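# Ship cartons on three pallets through the bay door

## Task

Get at least four of the five cartons shipped using all three pallets, with two or more cartons on one pallet and one or more on each of the other two. Before the door's scheduled closing (keeping it from closing earns no extra time), every pallet must lie entirely past the door, remain past it, and rest in a dispatch-bay rack with the platform's lifting bars clear of it and its cartons within the deck edges. Finishing early is allowed. No carton or pallet may reach the floor, since that ends and fails the scene, and nothing may depend on the robot holding it at the end.

## Robot and tools

Robot: one 6-joint arm (waist, shoulder, elbow, forearm roll, wrist pitch, wrist roll) with a two-finger gripper, plus a separate device, platform, a self-driving pallet carrier. Other devices: racks (presence switches) and door.

Frames. Scene frame: origin on the table top under the arm base, +z up, +y left of +x. Gripper axes: fingers point along its +z, close along its y. end_effector_position is the point between closed pads; tips extend about 33 mm past it closed, 9 mm open, and move about 24 mm further out while closing. Map frame: x along the aisle, y left; aisle at y = 0. Map origin sits at scene x = +0.000, y = -2.920; floor at scene z = -0.750, racked pallet deck at z = -0.258. Rack centres at map y = +1.750; x: s2 -10.600, s1 -8.900, a1 -0.740, a2 +0.740 (by the arm), b1 +8.850, b2 +10.550, b3 +12.250 (dispatch bay). Door face at map x = +1.954; opening 2 m wide centred on y = 0. Pallets are 1.2 x 0.8 x 0.144 m, long side along the way into a rack.

execute_actions(actions): a list of actions run in order; an empty list just returns state and images. Each action may hold "rows", "steps", "until" and device keys like "platform".
- rows: up to 15 rows, each one control step (1/30 s). A row is 9 numbers in [-1, 1]: dx, dy, dz, rx, ry, rz, position, force_limit, speed. The first six are an offset, in gripper axes, from the gripper's measured pose at the start of the action (every row counts from that same start, not from the prior row); 1.0 = 0.6 m or 180 degrees; rx, ry, rz form one rotation vector. position: +1 fully open (140 mm), about -0.8 pads touching, -1 closes until blocked. force_limit: -1 about 14 N, 0 about 60 N, +1 about 107 N. speed (finger): -1 about 30 mm/s, 0 about 140, +1 about 250. Ramp offsets gradually (about +0.01 per row) for gentle motion.
- steps: 1 to 450, default 15, at least the row count. After the last row the arm keeps heading to that row's target, so give distant targets more steps. Per step the command is clipped to 70 mm and 16 degrees from the measured pose.
- until: ends the action (not the motion) when all conditions hold. Form {"<device>": {"<field>": value}}; numbers need a comparison like [">=", 0.05]; 0/1 fields (rack switches) may be bare. {"all": {"status": "ended"}} waits for everything to stop; {"any": ...} for one running motion to end.
- platform: {"base": {"translate_m": -26.5..26.5}} drives straight along its heading by that amount (negative backwards), or {"base": {"rotate_rad": -6.5..6.5}} turns in place (positive left); each is an offset from the current goal while moving, else from where it stands, and corrects toward a planned pose. {"joints": {"lift_m": 0..0.06}} is an absolute bar height above lowest (4 s full stroke). "speed_m_s": 0.2 to 2, starts at 2. {"stop": true} alone halts it. A list of up to 14 such objects runs in sequence; a contact_stop, time_out or refusal drops the rest. Any out-of-range value rejects the whole call.

move(target, speed, stop_force, blocking): straight path to one row-style target (offset from the pose in the last result). speed 0.002 to 0.5 m/s (default 0.25). stop_force 20 to 80 N ends the path on resistance; use only with slow speed, not on rotating moves, and omit it when backing away from contact. blocking=false returns after 0.5 s; poll with an empty execute_actions, hold with {"steps": n}, or call stop. Until a move shows as ended, only one action without rows is allowed. The move line reports done, contact, held, off_target, moving or fault, and limits (paced, held).

stop(): brakes the arm; fingers continue.
zoom_image(camera, region): camera is cam_high, cam_shipping or cam_wrist; region [x0, y0, x1, y1] in pixels, at most 504 x 504.
finished_scene(scene): ends the current scene irreversibly; pass its number.

Results: gripper position (m) and quaternion wxyz, velocities, Hand target, joint torques, flange force, object_status (0 moving, 1 blocked opening, 2 gripping, 3 reached/pads met), position_measured (3 open, 230 closed). Platform lines: translate_m and rotate_rad odometers, base_status (moving, done, contact_stop, time_out, missed, protective_stop, stopped), base_answer and lift_answer (taken, not_taken, refused_too_fast), x/y/heading (drifting wheel odometry), map_x/map_y/map_heading (reliable), plan_ahead/plan_left/plan_turn (remaining correction), lift_m, lift (down/up/between), safety, load_kg. Racks s2..b3 read 1 when a pallet presses the switch. door state (open/shut/between) and closes_at_s. "pose unreachable" means the clearance check blocked the arm; not a fault.

Platform workflow: drive under a rack with bars down, raise bars, back out, lower bars to carry the pallet on the cover, then at the target rack raise bars, drive in, lower to set down, and withdraw. Keep speed_m_s at 0.3 or below whenever bars are not down and when entering or leaving racks; scanners may protective_stop near walls, posts or a lowering door. After not_taken, resend once braking ends.

Avoid: cartons or pallets on the floor or outside the work area; pressing firmly into surfaces (the arm is stiff; 144 N external force or joint overload of waist/shoulder 295, elbow 139, wrist joints 39.1 N m causes a 10 s stop); fast sudden starts with a held carton; long holding that overheats motors. Leave everything resting unaided before finishing.

Each tool is called after "Request:" by a JSON object that holds its "name" and its "arguments".

## Session

I'll start by looking at the current state.

Request:
{"name": "execute_actions", "arguments": {"actions": []}}

Scene clock: 0.00 s.
end_effector_position=(+0.2601, +0.1871, +0.3434) position_measured=3 object_status=3 end_effector_quat_wxyz=(+0.317, -0.546, +0.711, -0.309) end_effector_velocity=(+0.000, +0.000, +0.000) end_effector_angular_velocity=(-0.000, -0.001, +0.001)
Joint positions: [ 1.354 -0.55   2.413 -0.94   1.349 -1.221]
Joint velocities: [ 0.    -0.     0.    -0.001 -0.    -0.   ]
Joint torques (N m, as the joint torque sensors report them, + toward a larger angle): no reading
Flange force (N, the push that the arm receives, along the gripper's own x y z axes): no reading
Hand target: +0.260, +0.187, +0.343; +0.317, -0.546, +0.711, -0.309
platform.base_odometry: x=+0.000 y=+0.000 heading=+0.000 (m, m, rad; from the platform's pose at the start)
platform.map_pose: map_x=-1.40 map_y=-0.03 map_heading=+0.0131 (m, m, rad; on the building's map)
platform.planned_pose: plan_ahead=+0.00 plan_left=+0.00 plan_turn=+0.0000 (m ahead, m left, rad left of the pose on the map)
platform.base_status: done
platform.joint_positions: lift_m=+0.000
platform.joint_status: done
platform: translate_m=0.000 translate_m_goal=0.000 rotate_rad=0.000 rotate_rad_goal=0.000 base_answer=taken lift_m_goal=0.000 lift_answer=taken lift=down safety=ok load_kg=-51 refusals=0 queue=idle queue_left=0
racks: s2=1 s1=1 a1=0 a2=1 b1=0 b2=0 b3=0
door: state=open closes_at_s=594

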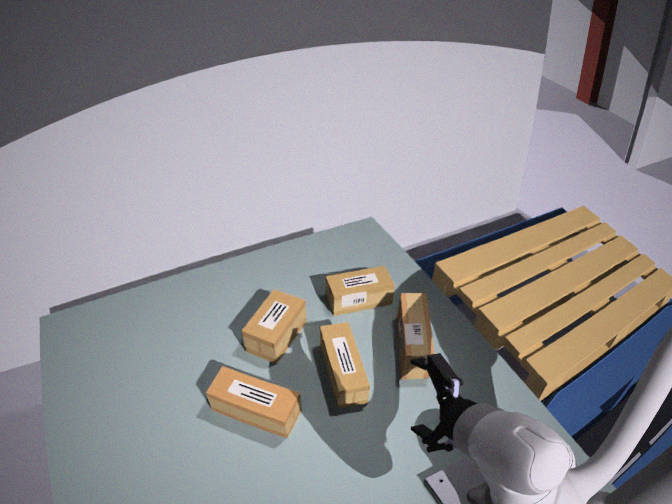

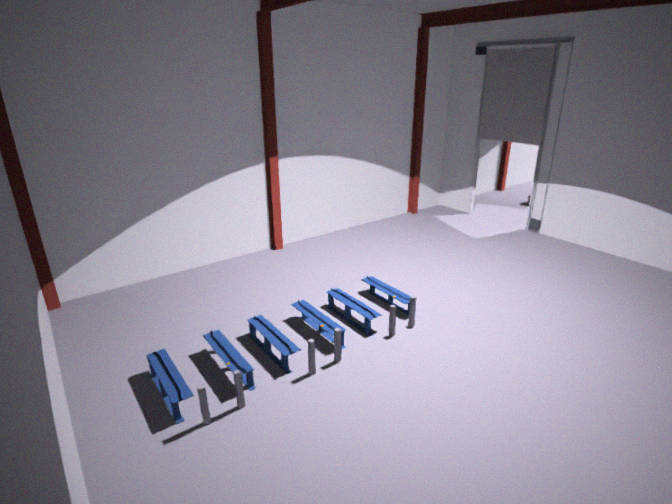

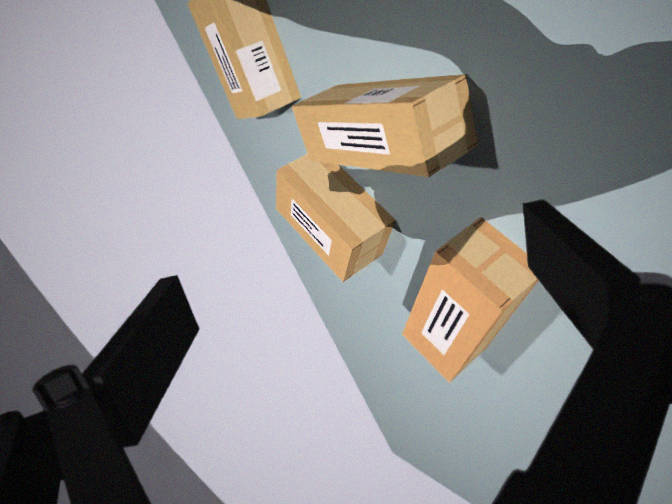

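Request:
{"name": "execute_actions", "arguments": {"actions": [{"platform":[{"base":{"rotate_rad":-0.0131}},{"base":{"translate_m":-7.5}},{"base":{"rotate_rad":1.5708}},{"base":{"translate_m":1.78},"speed_m_s":0.3},{"joints":{"lift_m":0.06}},{"base":{"translate_m":-1.75}},{"joints":{"lift_m":0},"base":{"rotate_rad":-1.5708},"speed_m_s":2},{"base":{"translate_m":8.16}},{"joints":{"lift_m":0.06},"base":{"rotate_rad":1.5708}},{"base":{"translate_m":1.75},"speed_m_s":0.3},{"joints":{"lift_m":0}},{"base":{"translate_m":-1.75}},{"base":{"rotate_rad":-1.5708},"speed_m_s":2},{"base":{"translate_m":1.48}}],"steps":1}]}}

Scene clock: 23.00 s.
end_effector_position=(+0.2601, +0.1871, +0.3434) position_measured=3 object_status=3 end_effector_quat_wxyz=(+0.317, -0.546, +0.711, -0.309) end_effector_velocity=(-0.000, +0.000, -0.000) end_effector_angular_velocity=(+0.001, +0.000, +0.000)
Joint positions: [ 1.354 -0.55   2.413 -0.94   1.349 -1.221]
Joint velocities: [ 0.001  0.     0.     0.001 -0.     0.001]
Joint torques (N m, as the joint torque sensors report them, + toward a larger angle): [  0.84  14.63 -39.52   0.63   0.49  -0.18]
Flange force (N, the push that the arm receives, along the gripper's own x y z axes): [0.0 -0.2 2.9]
Hand target: +0.260, +0.187, +0.343; +0.317, -0.546, +0.711, -0.309
platform.base_odometry: x=+0.000 y=+0.000 heading=+0.000 (m, m, rad; from the platform's pose at the start)
platform.map_pose: map_x=-1.40 map_y=-0.03 map_heading=+0.0131 (m, m, rad; on the building's map)
platform.planned_pose: plan_ahead=+0.00 plan_left=+0.00 plan_turn=-0.0131 (m ahead, m left, rad left of the pose on the map)
platform.base_status: moving
platform.joint_positions: lift_m=+0.000
platform.joint_status: done
platform: translate_m=0.000 translate_m_goal=0.000 rotate_rad=-0.001 rotate_rad_goal=-0.013 base_answer=taken lift_m_goal=0.000 lift_answer=taken lift=down safety=ok load_kg=-46 refusals=0 queue=running queue_left=13
racks: s2=1 s1=1 a1=0 a2=1 b1=0 b2=0 b3=0
door: state=open closes_at_s=594
camera_calibration (this result's frames):
cam_wrist: T_world_to_cam=[[-0.505972, 0.430072, -0.747683, 0.311926], [-0.035008, 0.855875, 0.515996, -0.321607], [0.861839, 0.287254, -0.417993, 0.0494193], [0, 0, 0, 1]] pos_world=[0.103976, 0.126909, 0.419827]

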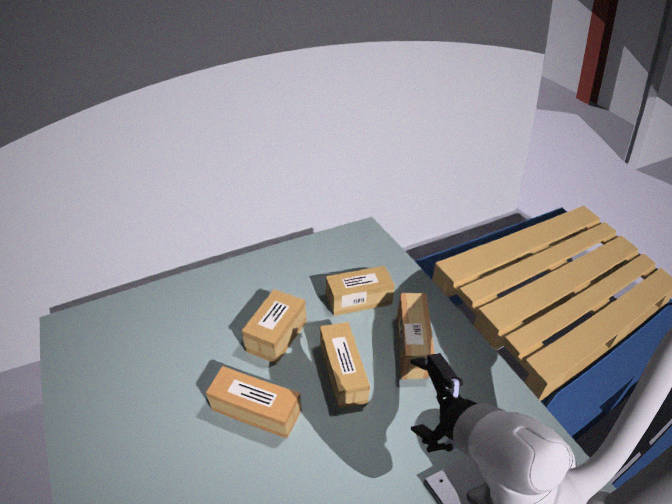

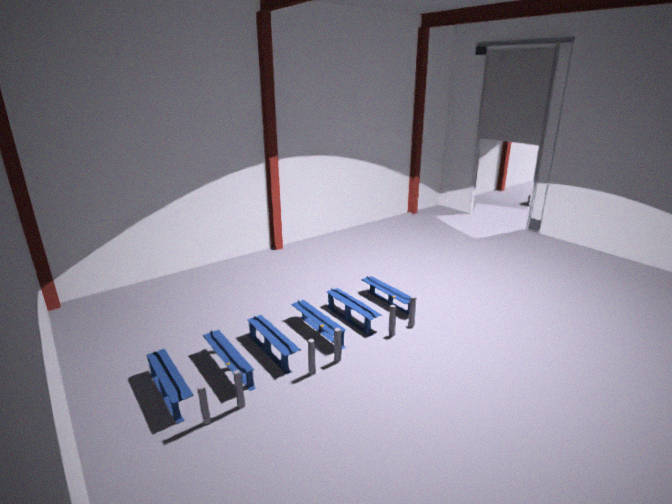

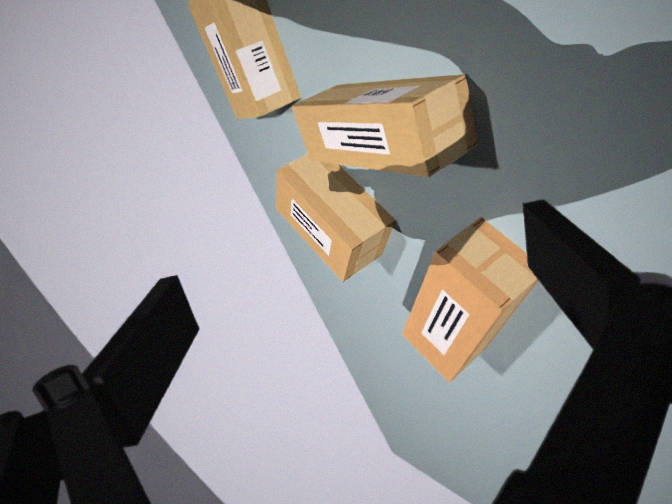

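Request:
{"name": "move", "arguments": {"target": [0.152,-0.584,0.433,-0.289,0.0416,0,1,0,0], "speed": 0.4}}

Scene clock: 56.47 s.
end_effector_position=(+0.6494, +0.0005, +0.4516) position_measured=3 object_status=3 end_effector_quat_wxyz=(+0.001, -0.609, +0.793, -0.000) end_effector_velocity=(+0.000, +0.000, -0.000) end_effector_angular_velocity=(-0.000, +0.000, +0.001)
Joint positions: [-0.107  0.153  1.44   0.007  1.554 -2.942]
Joint velocities: [ 0.001  0.001 -0.001 -0.     0.    -0.001]
Joint torques (N m, as the joint torque sensors report them, + toward a larger angle): [  0.62 -57.41 -42.48   4.45   0.05  -0.34]
Flange force (N, the push that the arm receives, along the gripper's own x y z axes): [1.4 0.3 1.5]
Hand target: +0.649, +0.001, +0.452; +0.001, -0.609, +0.793, -0.000
Off the commanded pose: 0.001 m, 0 deg.
platform.base_odometry: x=-7.495 y=+0.148 heading=+0.373 (m, m, rad; from the platform's pose at the start)
platform.map_pose: map_x=-8.90 map_y=+0.00 map_heading=+0.3709 (m, m, rad; on the building's map)
platform.planned_pose: plan_ahead=+0.00 plan_left=+0.00 plan_turn=-0.3709 (m ahead, m left, rad left of the pose on the map)
platform.base_status: moving
platform.joint_positions: lift_m=+0.020
platform.joint_status: moving
platform: translate_m=-7.480 translate_m_goal=-7.480 rotate_rad=0.356 rotate_rad_goal=-0.013 base_answer=taken lift_m_goal=0.000 lift_answer=taken lift=between safety=ok load_kg=-15 refusals=0 queue=running queue_left=7
racks: s2=1 s1=0 a1=0 a2=1 b1=0 b2=0 b3=0
door: state=open closes_at_s=594
move: done; limits=paced
camera_calibration (this result's frames):
cam_wrist: T_world_to_cam=[[-0.880146, 0.474418, -0.016472, 0.5827], [0.424161, 0.801542, 0.421448, -0.459558], [0.213145, 0.363949, -0.906703, 0.454649], [0, 0, 0, 1]] pos_world=[0.610881, -0.0735569, 0.61551]

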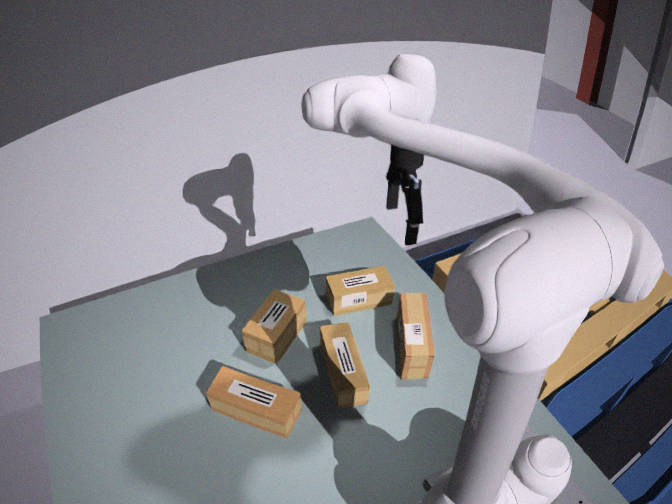

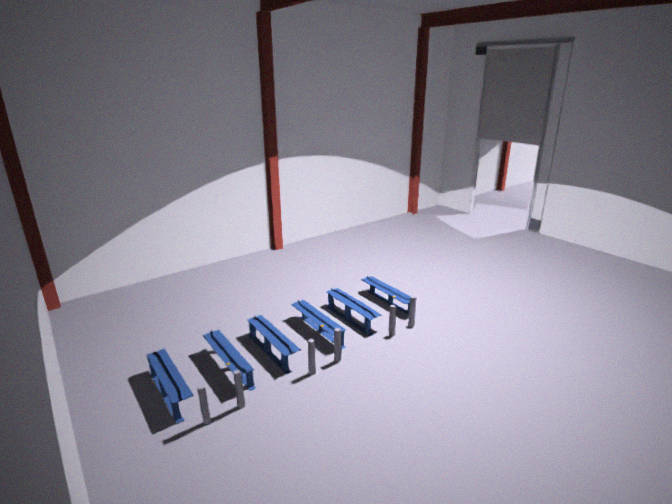

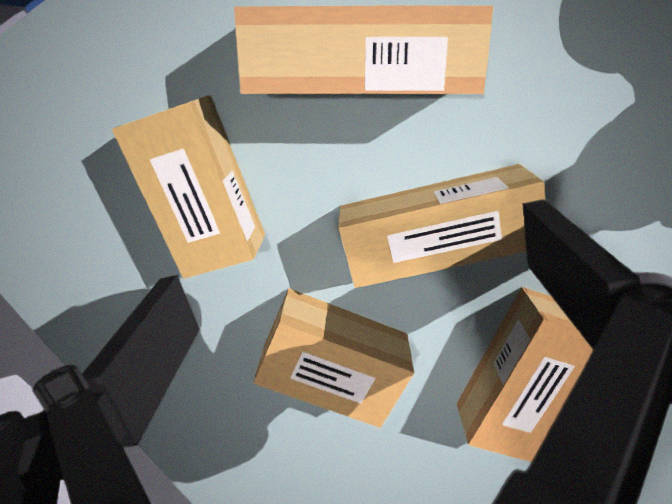

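Request:
{"name": "move", "arguments": {"target": [0.1025,0.0578,0.336,0,0,-0.426,1,0,0], "speed": 0.4}}

Scene clock: 72.37 s.
end_effector_position=(+0.6002, -0.0499, +0.2499) position_measured=3 object_status=3 end_effector_quat_wxyz=(-0.000, +0.970, -0.244, +0.001) end_effector_velocity=(-0.000, -0.001, -0.000) end_effector_angular_velocity=(+0.001, +0.000, -0.002)
Joint positions: [-0.193  0.145  1.822  0.007  1.183 -4.369]
Joint velocities: [-0.003 -0.     0.     0.001  0.    -0.001]
Joint torques (N m, as the joint torque sensors report them, + toward a larger angle): [  0.69 -52.16 -39.39   4.08  -0.02  -0.27]
Flange force (N, the push that the arm receives, along the gripper's own x y z axes): [-1.3 2.6 0.6]
Hand target: +0.600, -0.050, +0.250; -0.000, +0.970, -0.244, +0.001
Off the commanded pose: 0.000 m, 0 deg.
platform.base_odometry: x=+0.665 y=+0.190 heading=+1.561 (m, m, rad; from the platform's pose at the start)
platform.map_pose: map_x=-0.74 map_y=+0.18 map_heading=+1.5752 (m, m, rad; on the building's map)
platform.planned_pose: plan_ahead=+1.57 plan_left=-0.01 plan_turn=-0.0044 (m ahead, m left, rad left of the pose on the map)
platform.base_status: moving
platform.joint_positions: lift_m=+0.060
platform.joint_status: done
platform: translate_m=0.863 translate_m_goal=2.440 rotate_rad=1.561 rotate_rad_goal=1.560 base_answer=taken lift_m_goal=0.060 lift_answer=taken lift=up safety=ok load_kg=18 refusals=0 queue=running queue_left=4
racks: s2=1 s1=0 a1=0 a2=1 b1=0 b2=0 b3=0
door: state=open closes_at_s=594
move: done
camera_calibration (this result's frames):
cam_wrist: T_world_to_cam=[[-0.664494, -0.747113, -0.0164291, 0.369631], [-0.682725, 0.597994, 0.419868, 0.341256], [-0.303864, 0.290216, -0.907436, 0.607411], [0, 0, 0, 1]] pos_world=[0.663173, -0.104194, 0.413977]

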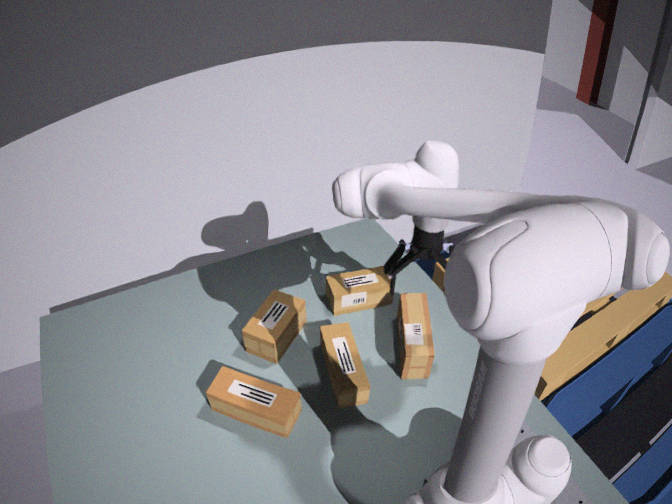

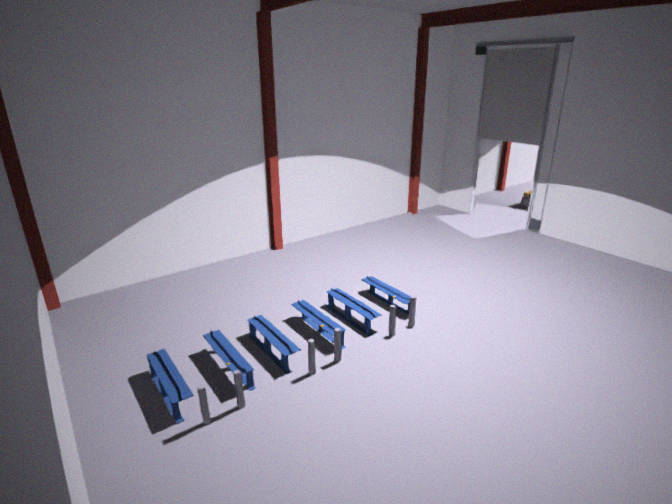

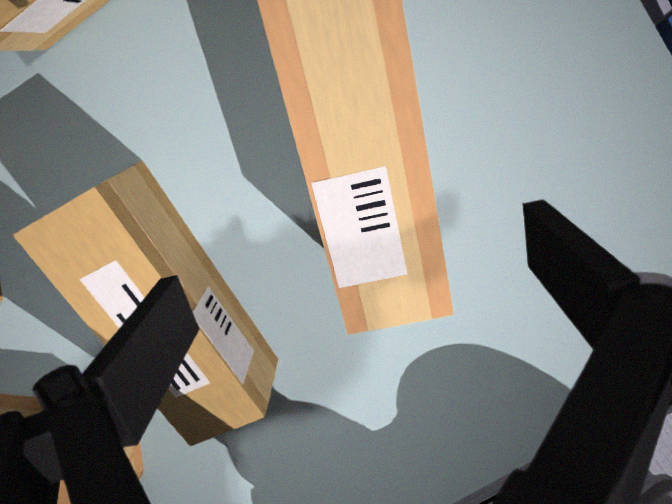

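Request:
{"name": "move", "arguments": {"target": [0,0.025,0.325,0,0,0,1,0,0], "speed": 0.2}}

Request:
{"name": "execute_actions", "arguments": {"actions": [{"rows":[[0,0,0,0,0,0,-1,0.3,0]],"steps":24}]}}

Scene clock: 81.23 s.
end_effector_position=(+0.5932, -0.0631, +0.0551) position_measured=3 object_status=3 end_effector_quat_wxyz=(-0.000, +0.970, -0.244, +0.001) end_effector_velocity=(-0.000, -0.000, +0.000) end_effector_angular_velocity=(+0.000, -0.000, -0.000)
Joint positions: [-0.214  0.317  2.015  0.009  0.817 -4.393]
Joint velocities: [-0.001 -0.001  0.001  0.001  0.    -0.001]
Joint torques (N m, as the joint torque sensors report them, + toward a larger angle): [  1.04 -62.48 -31.62   3.34   0.08  -0.45]
Flange force (N, the push that the arm receives, along the gripper's own x y z axes): [-0.7 2.8 1.3]
Hand target: +0.593, -0.063, +0.055; -0.000, +0.970, -0.244, +0.001
Off the commanded pose: 0.000 m, 0 deg.
platform.base_odometry: x=+0.686 y=+1.776 heading=+1.555 (m, m, rad; from the platform's pose at the start)
platform.map_pose: map_x=-0.74 map_y=+1.75 map_heading=+1.5708 (m, m, rad; on the building's map)
platform.planned_pose: plan_ahead=+0.00 plan_left=+0.00 plan_turn=+0.0000 (m ahead, m left, rad left of the pose on the map)
platform.base_status: done
platform.joint_positions: lift_m=+0.012
platform.joint_status: moving
platform: translate_m=2.440 translate_m_goal=2.440 rotate_rad=1.555 rotate_rad_goal=1.555 base_answer=taken lift_m_goal=0.000 lift_answer=taken lift=between safety=ok load_kg=-33 refusals=0 queue=running queue_left=3
racks: s2=1 s1=0 a1=1 a2=1 b1=0 b2=0 b3=0
door: state=open closes_at_s=594
move: done
camera_calibration (this result's frames):
cam_wrist: T_world_to_cam=[[-0.664561, -0.747053, -0.0164393, 0.352022], [-0.682703, 0.598079, 0.419784, 0.426211], [-0.303769, 0.290195, -0.907475, 0.432328], [0, 0, 0, 1]] pos_world=[0.656243, -0.117389, 0.219197]

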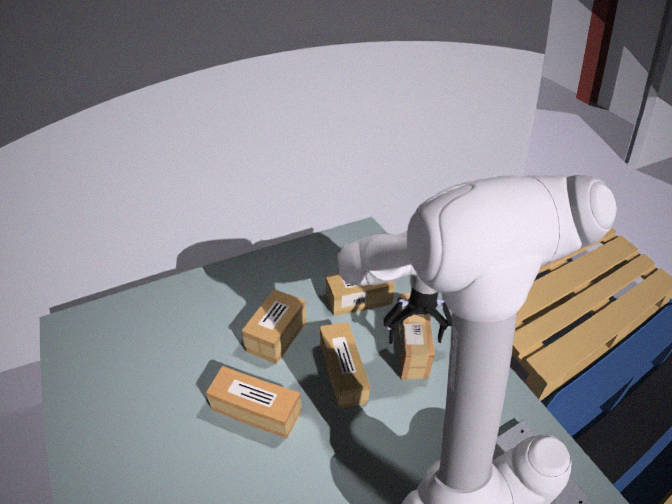

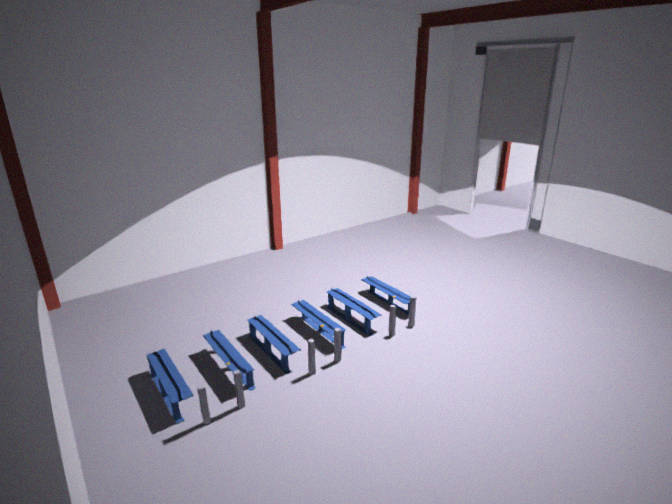

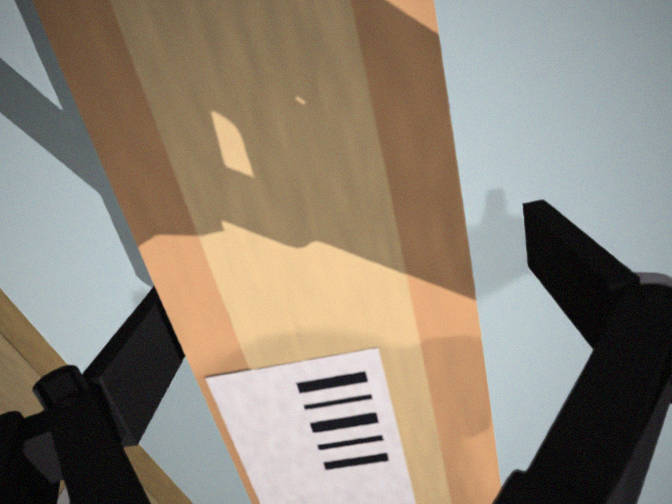

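Scene clock: 82.03 s.
end_effector_position=(+0.5933, -0.0631, +0.0551) position_measured=104 object_status=2 end_effector_quat_wxyz=(-0.000, +0.970, -0.244, +0.001) end_effector_velocity=(-0.000, -0.001, -0.000) end_effector_angular_velocity=(+0.000, -0.000, -0.004)
Joint positions: [-0.214  0.317  2.015  0.009  0.817 -4.393]
Joint velocities: [-0.002  0.    -0.     0.001 -0.     0.001]
Joint torques (N m, as the joint torque sensors report them, + toward a larger angle): [  1.11 -42.04 -23.92   3.6   -2.38  -0.04]
Flange force (N, the push that the arm receives, along the gripper's own x y z axes): [-10.2 7.2 -33.2]
Hand target: +0.593, -0.063, +0.055; -0.000, +0.970, -0.244, +0.001
Off the commanded pose: 0.000 m, 0 deg.
platform.base_odometry: x=+0.686 y=+1.776 heading=+1.555 (m, m, rad; from the platform's pose at the start)
platform.map_pose: map_x=-0.74 map_y=+1.75 map_heading=+1.5708 (m, m, rad; on the building's map)
platform.planned_pose: plan_ahead=+0.00 plan_left=+0.00 plan_turn=+0.0000 (m ahead, m left, rad left of the pose on the map)
platform.base_status: done
platform.joint_positions: lift_m=+0.000
platform.joint_status: moving
platform: translate_m=2.440 translate_m_goal=2.440 rotate_rad=1.555 rotate_rad_goal=1.555 base_answer=taken lift_m_goal=0.000 lift_answer=taken lift=down safety=ok load_kg=-31 refusals=0 queue=running queue_left=3
racks: s2=1 s1=0 a1=1 a2=1 b1=0 b2=0 b3=0
door: state=open closes_at_s=594
camera_calibration (this result's frames):
cam_wrist: T_world_to_cam=[[-0.664594, -0.747023, -0.016488, 0.35206], [-0.682688, 0.598092, 0.419789, 0.426205], [-0.303731, 0.290246, -0.907472, 0.432312], [0, 0, 0, 1]] pos_world=[0.656248, -0.11739, 0.2192]

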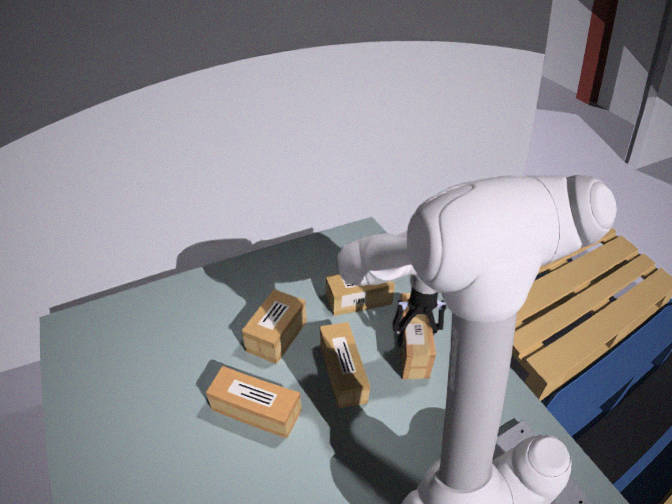

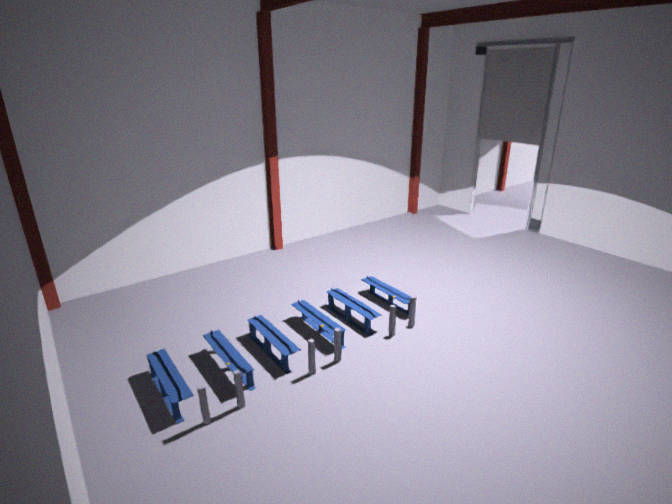

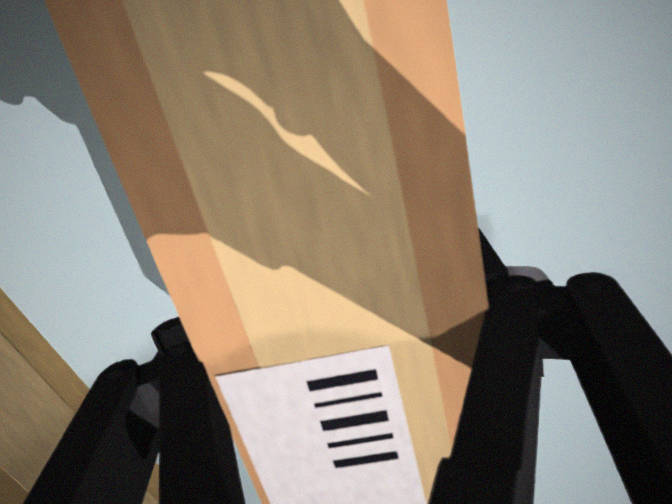

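Request:
{"name": "move", "arguments": {"target": [0,0,-0.2,0,0,0,-1,0.3,0], "speed": 0.2}}

Scene clock: 86.17 s.
end_effector_position=(+0.5931, -0.0631, +0.1750) position_measured=110 object_status=2 end_effector_quat_wxyz=(-0.000, +0.970, -0.244, +0.001) end_effector_velocity=(+0.000, -0.000, +0.001) end_effector_angular_velocity=(-0.001, -0.001, +0.001)
Joint positions: [-0.215  0.192  1.915  0.008  1.042 -4.392]
Joint velocities: [ 0.    -0.001 -0.001 -0.001 -0.     0.   ]
Joint torques (N m, as the joint torque sensors report them, + toward a larger angle): [  0.64 -57.62 -38.67   3.76  -0.03  -0.16]
Flange force (N, the push that the arm receives, along the gripper's own x y z axes): [-0.3 2.2 4.8]
Hand target: +0.593, -0.063, +0.175; -0.000, +0.970, -0.244, +0.001
Off the commanded pose: 0.000 m, 0 deg.
platform.base_odometry: x=+0.667 y=+0.703 heading=+1.555 (m, m, rad; from the platform's pose at the start)
platform.map_pose: map_x=-0.74 map_y=+0.67 map_heading=+1.5708 (m, m, rad; on the building's map)
platform.planned_pose: plan_ahead=-0.67 plan_left=+0.00 plan_turn=+0.0000 (m ahead, m left, rad left of the pose on the map)
platform.base_status: moving
platform.joint_positions: lift_m=+0.000
platform.joint_status: done
platform: translate_m=1.357 translate_m_goal=0.690 rotate_rad=1.555 rotate_rad_goal=1.556 base_answer=taken lift_m_goal=0.000 lift_answer=taken lift=down safety=ok load_kg=-48 refusals=0 queue=running queue_left=2
racks: s2=1 s1=0 a1=1 a2=1 b1=0 b2=0 b3=0
door: state=open closes_at_s=594
move: done
camera_calibration (this result's frames):
cam_wrist: T_world_to_cam=[[-0.664549, -0.747063, -0.0165085, 0.353912], [-0.682743, 0.598058, 0.419748, 0.375827], [-0.303705, 0.290214, -0.907491, 0.541071], [0, 0, 0, 1]] pos_world=[0.656111, -0.117398, 0.339107]

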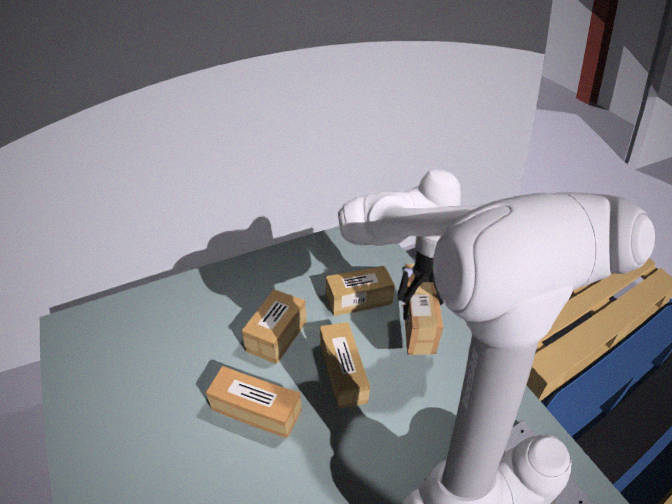

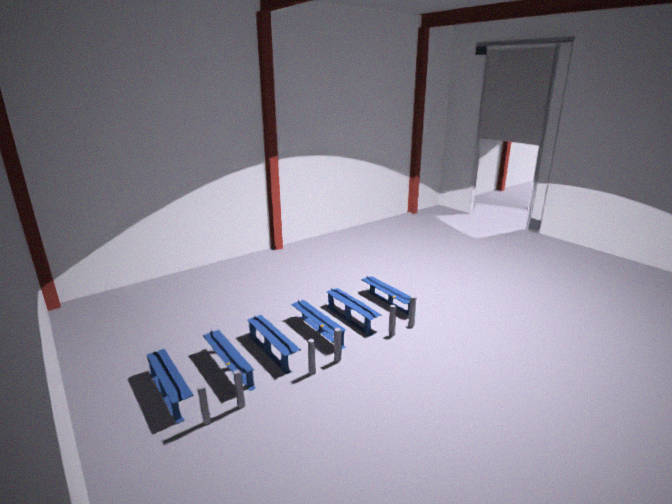

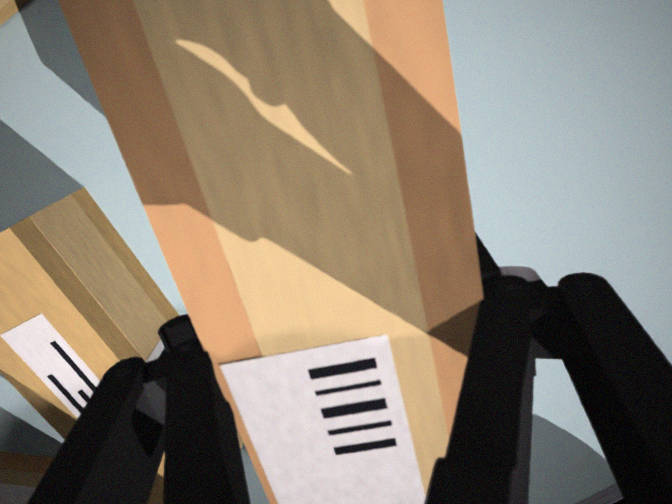

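Request:
{"name": "move", "arguments": {"target": [0.738,0.995,0.09,0,0,-0.157,-1,0.3,0], "speed": 0.4}}

Scene clock: 91.47 s.
end_effector_position=(+0.7010, -0.7985, +0.1217) position_measured=110 object_status=2 end_effector_quat_wxyz=(+0.000, +1.000, +0.000, +0.001) end_effector_velocity=(+0.000, -0.000, +0.001) end_effector_angular_velocity=(-0.002, -0.000, +0.000)
Joint positions: [-0.929  0.976  0.746 -0.     1.429 -5.596]
Joint velocities: [ 0.    -0.001 -0.001 -0.001  0.     0.   ]
Joint torques (N m, as the joint torque sensors report them, + toward a larger angle): [   1.62 -130.84  -43.69    4.42   -0.03   -0.07]
Flange force (N, the push that the arm receives, along the gripper's own x y z axes): [-2.5 0.7 3.7]
Hand target: +0.701, -0.798, +0.122; +0.000, +1.000, +0.000, +0.001
Off the commanded pose: 0.001 m, 0 deg.
platform.base_odometry: x=+0.657 y=+0.026 heading=+0.406 (m, m, rad; from the platform's pose at the start)
platform.map_pose: map_x=-0.74 map_y=+0.00 map_heading=+0.4058 (m, m, rad; on the building's map)
platform.planned_pose: plan_ahead=+0.00 plan_left=+0.00 plan_turn=-0.4058 (m ahead, m left, rad left of the pose on the map)
platform.base_status: moving
platform.joint_positions: lift_m=+0.000
platform.joint_status: done
platform: translate_m=0.690 translate_m_goal=0.690 rotate_rad=0.389 rotate_rad_goal=-0.015 base_answer=taken lift_m_goal=0.000 lift_answer=taken lift=down safety=ok load_kg=-48 refusals=0 queue=running queue_left=1
racks: s2=1 s1=0 a1=1 a2=1 b1=0 b2=0 b3=0
door: state=open closes_at_s=594
move: done
camera_calibration (this result's frames):
cam_wrist: T_world_to_cam=[[-0.231558, -0.972697, -0.0155257, -0.608457], [-0.884652, 0.203905, 0.419301, 0.738528], [-0.404687, 0.110827, -0.907715, 0.666461], [0, 0, 0, 1]] pos_world=[0.782156, -0.816296, 0.285844]

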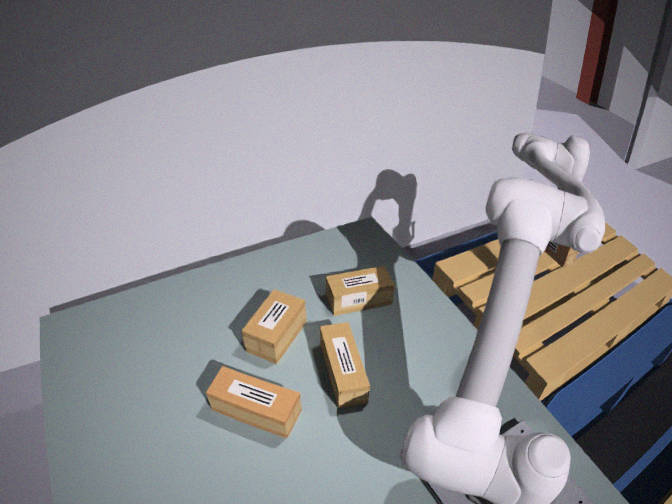

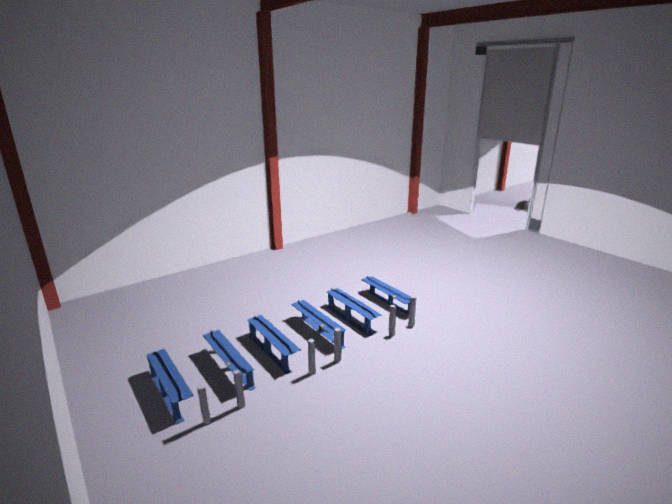

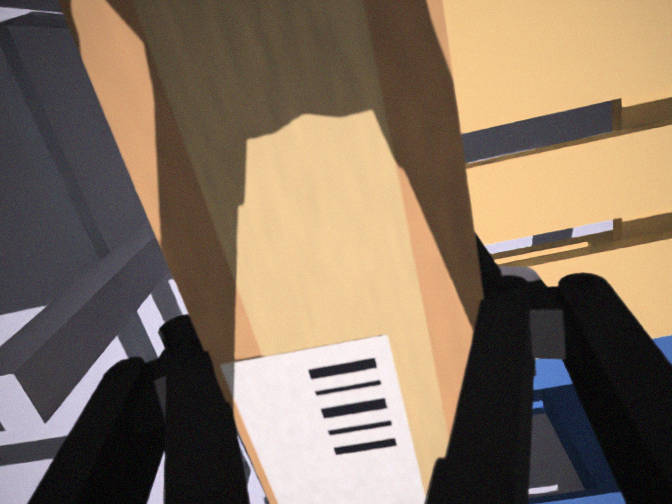

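Request:
{"name": "move", "arguments": {"target": [0,0,0.5,0,0,0,-1,0.3,0], "speed": 0.25}}

Scene clock: 96.33 s.
end_effector_position=(+0.7014, -0.7987, -0.1781) position_measured=110 object_status=2 end_effector_quat_wxyz=(+0.000, +1.000, +0.000, +0.001) end_effector_velocity=(-0.001, -0.001, +0.000) end_effector_angular_velocity=(-0.001, +0.000, -0.001)
Joint positions: [-0.929  1.183  0.893 -0.     1.075 -5.596]
Joint velocities: [-0.002 -0.     0.    -0.001 -0.001 -0.001]
Joint torques (N m, as the joint torque sensors report them, + toward a larger angle): [   2.07 -139.17  -40.35    3.92   -0.12   -0.5 ]
Flange force (N, the push that the arm receives, along the gripper's own x y z axes): [-3.0 0.0 4.2]
Hand target: +0.701, -0.799, -0.178; +0.000, +1.000, +0.000, +0.001
Off the commanded pose: 0.000 m, 0 deg.
platform.base_odometry: x=+2.118 y=+0.004 heading=-0.016 (m, m, rad; from the platform's pose at the start)
platform.map_pose: map_x=+0.72 map_y=+0.00 map_heading=+0.0000 (m, m, rad; on the building's map)
platform.planned_pose: plan_ahead=+0.02 plan_left=+0.00 plan_turn=+0.0000 (m ahead, m left, rad left of the pose on the map)
platform.base_status: moving
platform.joint_positions: lift_m=+0.000
platform.joint_status: done
platform: translate_m=2.156 translate_m_goal=2.170 rotate_rad=-0.016 rotate_rad_goal=-0.016 base_answer=taken lift_m_goal=0.000 lift_answer=taken lift=down safety=ok load_kg=-48 refusals=0 queue=running queue_left=0
racks: s2=1 s1=0 a1=1 a2=1 b1=0 b2=0 b3=0
door: state=open closes_at_s=594
move: done
camera_calibration (this result's frames):
cam_wrist: T_world_to_cam=[[-0.231569, -0.972698, -0.0153295, -0.613177], [-0.884662, 0.204004, 0.419232, 0.864694], [-0.404659, 0.110643, -0.907749, 0.394345], [0, 0, 0, 1]] pos_world=[0.782544, -0.816468, -0.0139416]

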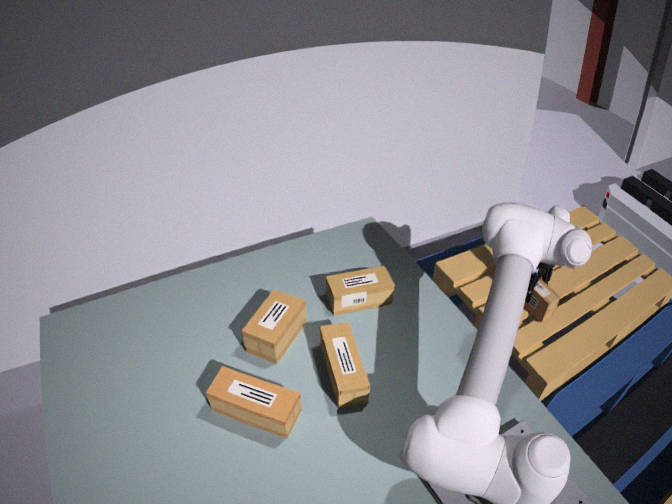

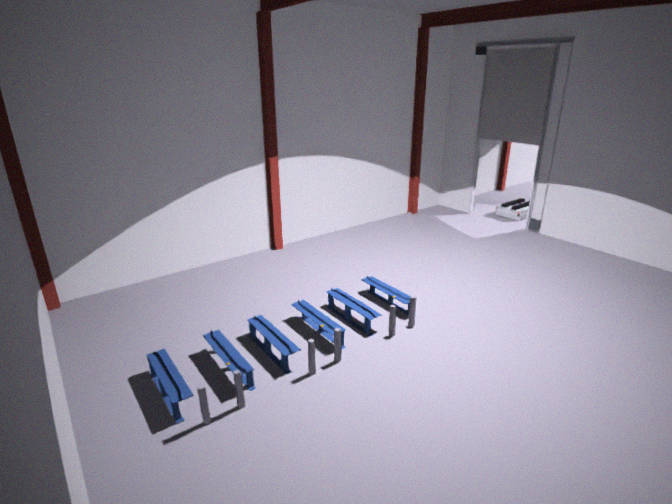

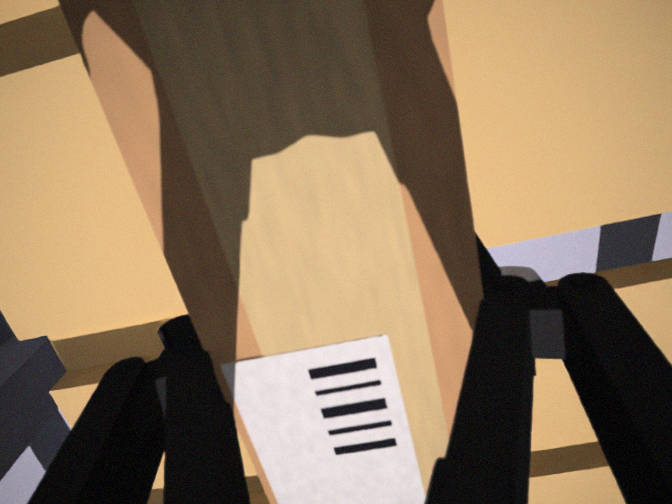

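Request:
{"name": "execute_actions", "arguments": {"actions": [{"steps":30,"until":{"all":{"status":"ended"}}},{"platform":[{"base":{"rotate_rad":1.5708}},{"base":{"translate_m":1.75},"speed_m_s":0.3}],"steps":1}]}}

Request:
{"name": "move", "arguments": {"target": [0,0,0.075,0,0,0,-1,0.3,0], "speed": 0.012, "stop_force": 20}}

Scene clock: 98.87 s.
end_effector_position=(+0.7014, -0.7986, -0.1782) position_measured=110 object_status=2 end_effector_quat_wxyz=(+0.000, +1.000, +0.000, +0.001) end_effector_velocity=(-0.001, -0.000, +0.000) end_effector_angular_velocity=(+0.000, +0.000, -0.001)
Joint positions: [-0.929  1.183  0.893 -0.     1.075 -5.596]
Joint velocities: [-0.001 -0.    -0.     0.     0.     0.001]
Joint torques (N m, as the joint torque sensors report them, + toward a larger angle): [   0.29 -134.8   -39.25    3.97    0.01   -0.17]
Flange force (N, the push that the arm receives, along the gripper's own x y z axes): [-3.6 -3.8 2.5]
Flange force at the end of the 1st action (N, along the gripper's axes at the end of the call): [-5.8 -2.4 2.5]
Hand target: +0.701, -0.799, -0.178; +0.000, +1.000, +0.000, +0.001
Off the commanded pose: 0.000 m, 0 deg.
platform.base_odometry: x=+2.147 y=+0.003 heading=-0.016 (m, m, rad; from the platform's pose at the start)
platform.map_pose: map_x=+0.74 map_y=+0.00 map_heading=+0.0000 (m, m, rad; on the building's map)
platform.planned_pose: plan_ahead=+0.00 plan_left=+0.00 plan_turn=+1.5708 (m ahead, m left, rad left of the pose on the map)
platform.base_status: moving
platform.joint_positions: lift_m=+0.000
platform.joint_status: done
platform: translate_m=2.180 translate_m_goal=2.180 rotate_rad=-0.016 rotate_rad_goal=1.554 base_answer=taken lift_m_goal=0.000 lift_answer=taken lift=down safety=ok load_kg=-48 refusals=0 queue=running queue_left=1
racks: s2=1 s1=0 a1=1 a2=1 b1=0 b2=0 b3=0
door: state=open closes_at_s=594
camera_calibration (this result's frames):
cam_wrist: T_world_to_cam=[[-0.231639, -0.972678, -0.0154966, -0.613057], [-0.88463, 0.20399, 0.419307, 0.864677], [-0.404689, 0.110837, -0.907712, 0.394409], [0, 0, 0, 1]] pos_world=[0.782524, -0.816408, -0.0140546]

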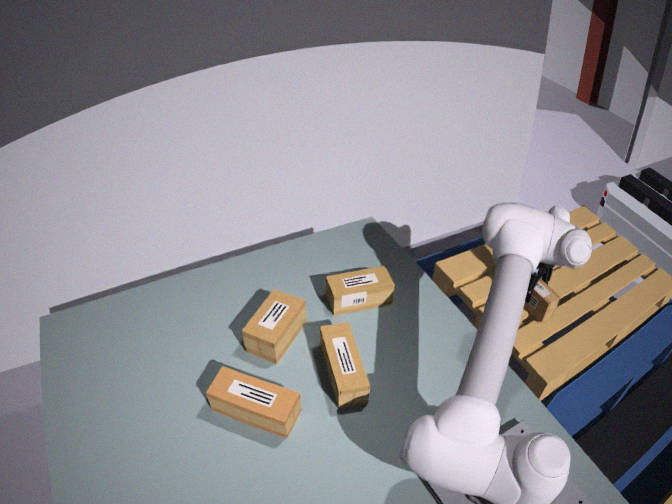

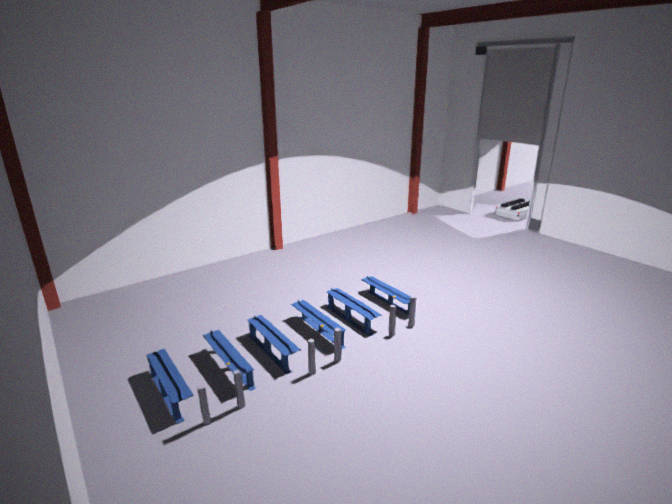

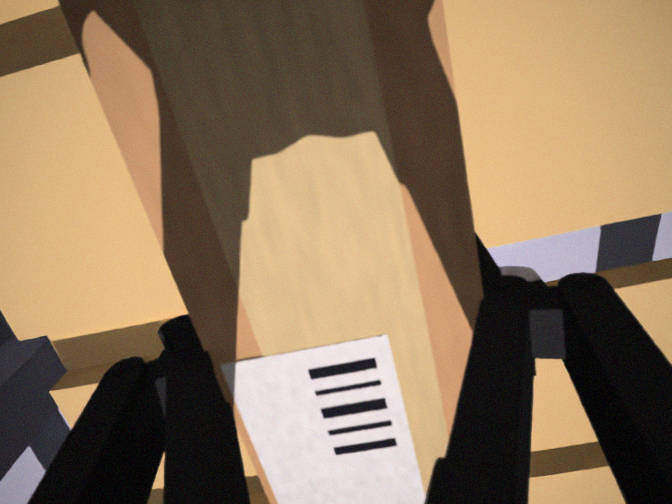

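Scene clock: 100.70 s.
end_effector_position=(+0.7015, -0.7987, -0.1962) position_measured=110 object_status=2 end_effector_quat_wxyz=(+0.000, +1.000, +0.000, +0.001) end_effector_velocity=(-0.001, +0.001, +0.000) end_effector_angular_velocity=(+0.002, +0.003, +0.001)
Joint positions: [-0.929  1.201  0.89  -0.     1.059 -5.596]
Joint velocities: [ 0.    -0.001  0.001 -0.001  0.003  0.   ]
Joint torques (N m, as the joint torque sensors report them, + toward a larger angle): [  -0.89 -107.09  -26.03    3.55    0.23   -0.32]
Flange force (N, the push that the arm receives, along the gripper's own x y z axes): [-2.3 -5.5 -24.0]
Hand target: +0.701, -0.799, -0.196; +0.000, +1.000, +0.000, +0.001
Off the commanded pose: 0.027 m, 0 deg.
platform.base_odometry: x=+2.147 y=+0.003 heading=+0.785 (m, m, rad; from the platform's pose at the start)
platform.map_pose: map_x=+0.74 map_y=+0.00 map_heading=+0.8159 (m, m, rad; on the building's map)
platform.planned_pose: plan_ahead=+0.00 plan_left=+0.00 plan_turn=+0.7548 (m ahead, m left, rad left of the pose on the map)
platform.base_status: moving
platform.joint_positions: lift_m=+0.000
platform.joint_status: done
platform: translate_m=2.180 translate_m_goal=2.180 rotate_rad=0.802 rotate_rad_goal=1.554 base_answer=taken lift_m_goal=0.000 lift_answer=taken lift=down safety=ok load_kg=-48 refusals=0 queue=running queue_left=1
racks: s2=1 s1=0 a1=1 a2=1 b1=0 b2=0 b3=0
door: state=open closes_at_s=594
move: contact
camera_calibration (this result's frames):
cam_wrist: T_world_to_cam=[[-0.231633, -0.972684, -0.0152076, -0.61341], [-0.884764, 0.204145, 0.418948, 0.872583], [-0.4044, 0.110497, -0.907883, 0.377613], [0, 0, 0, 1]] pos_world=[0.78265, -0.816514, -0.0320677]

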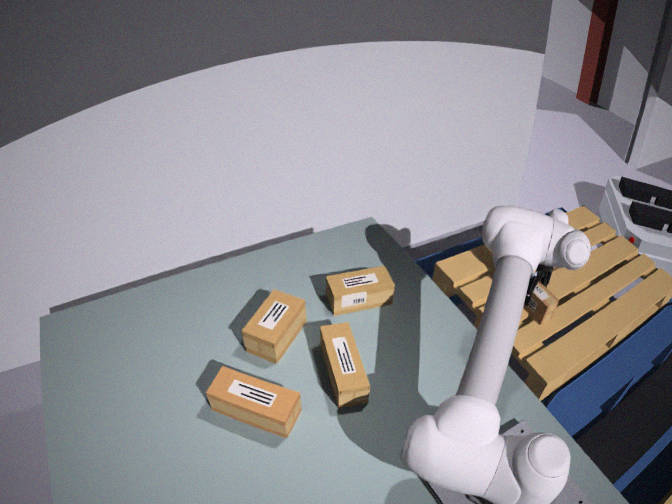

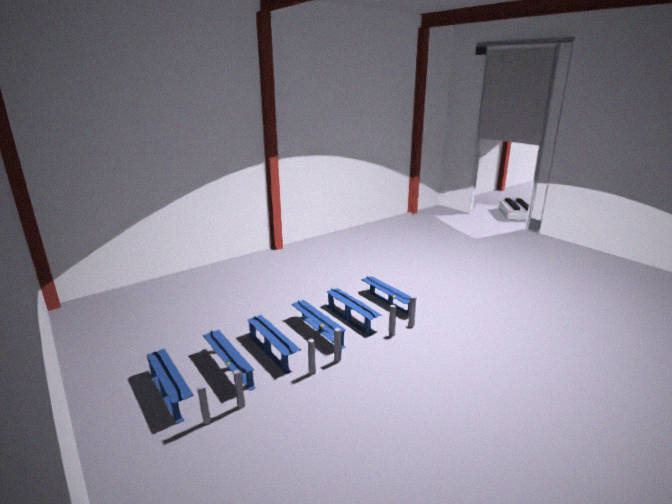

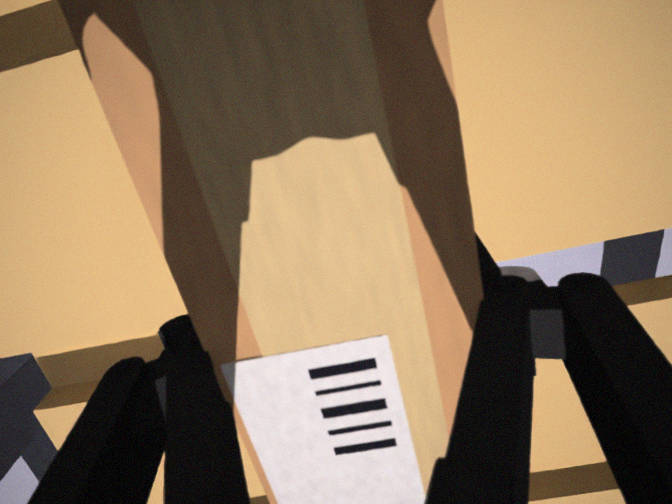

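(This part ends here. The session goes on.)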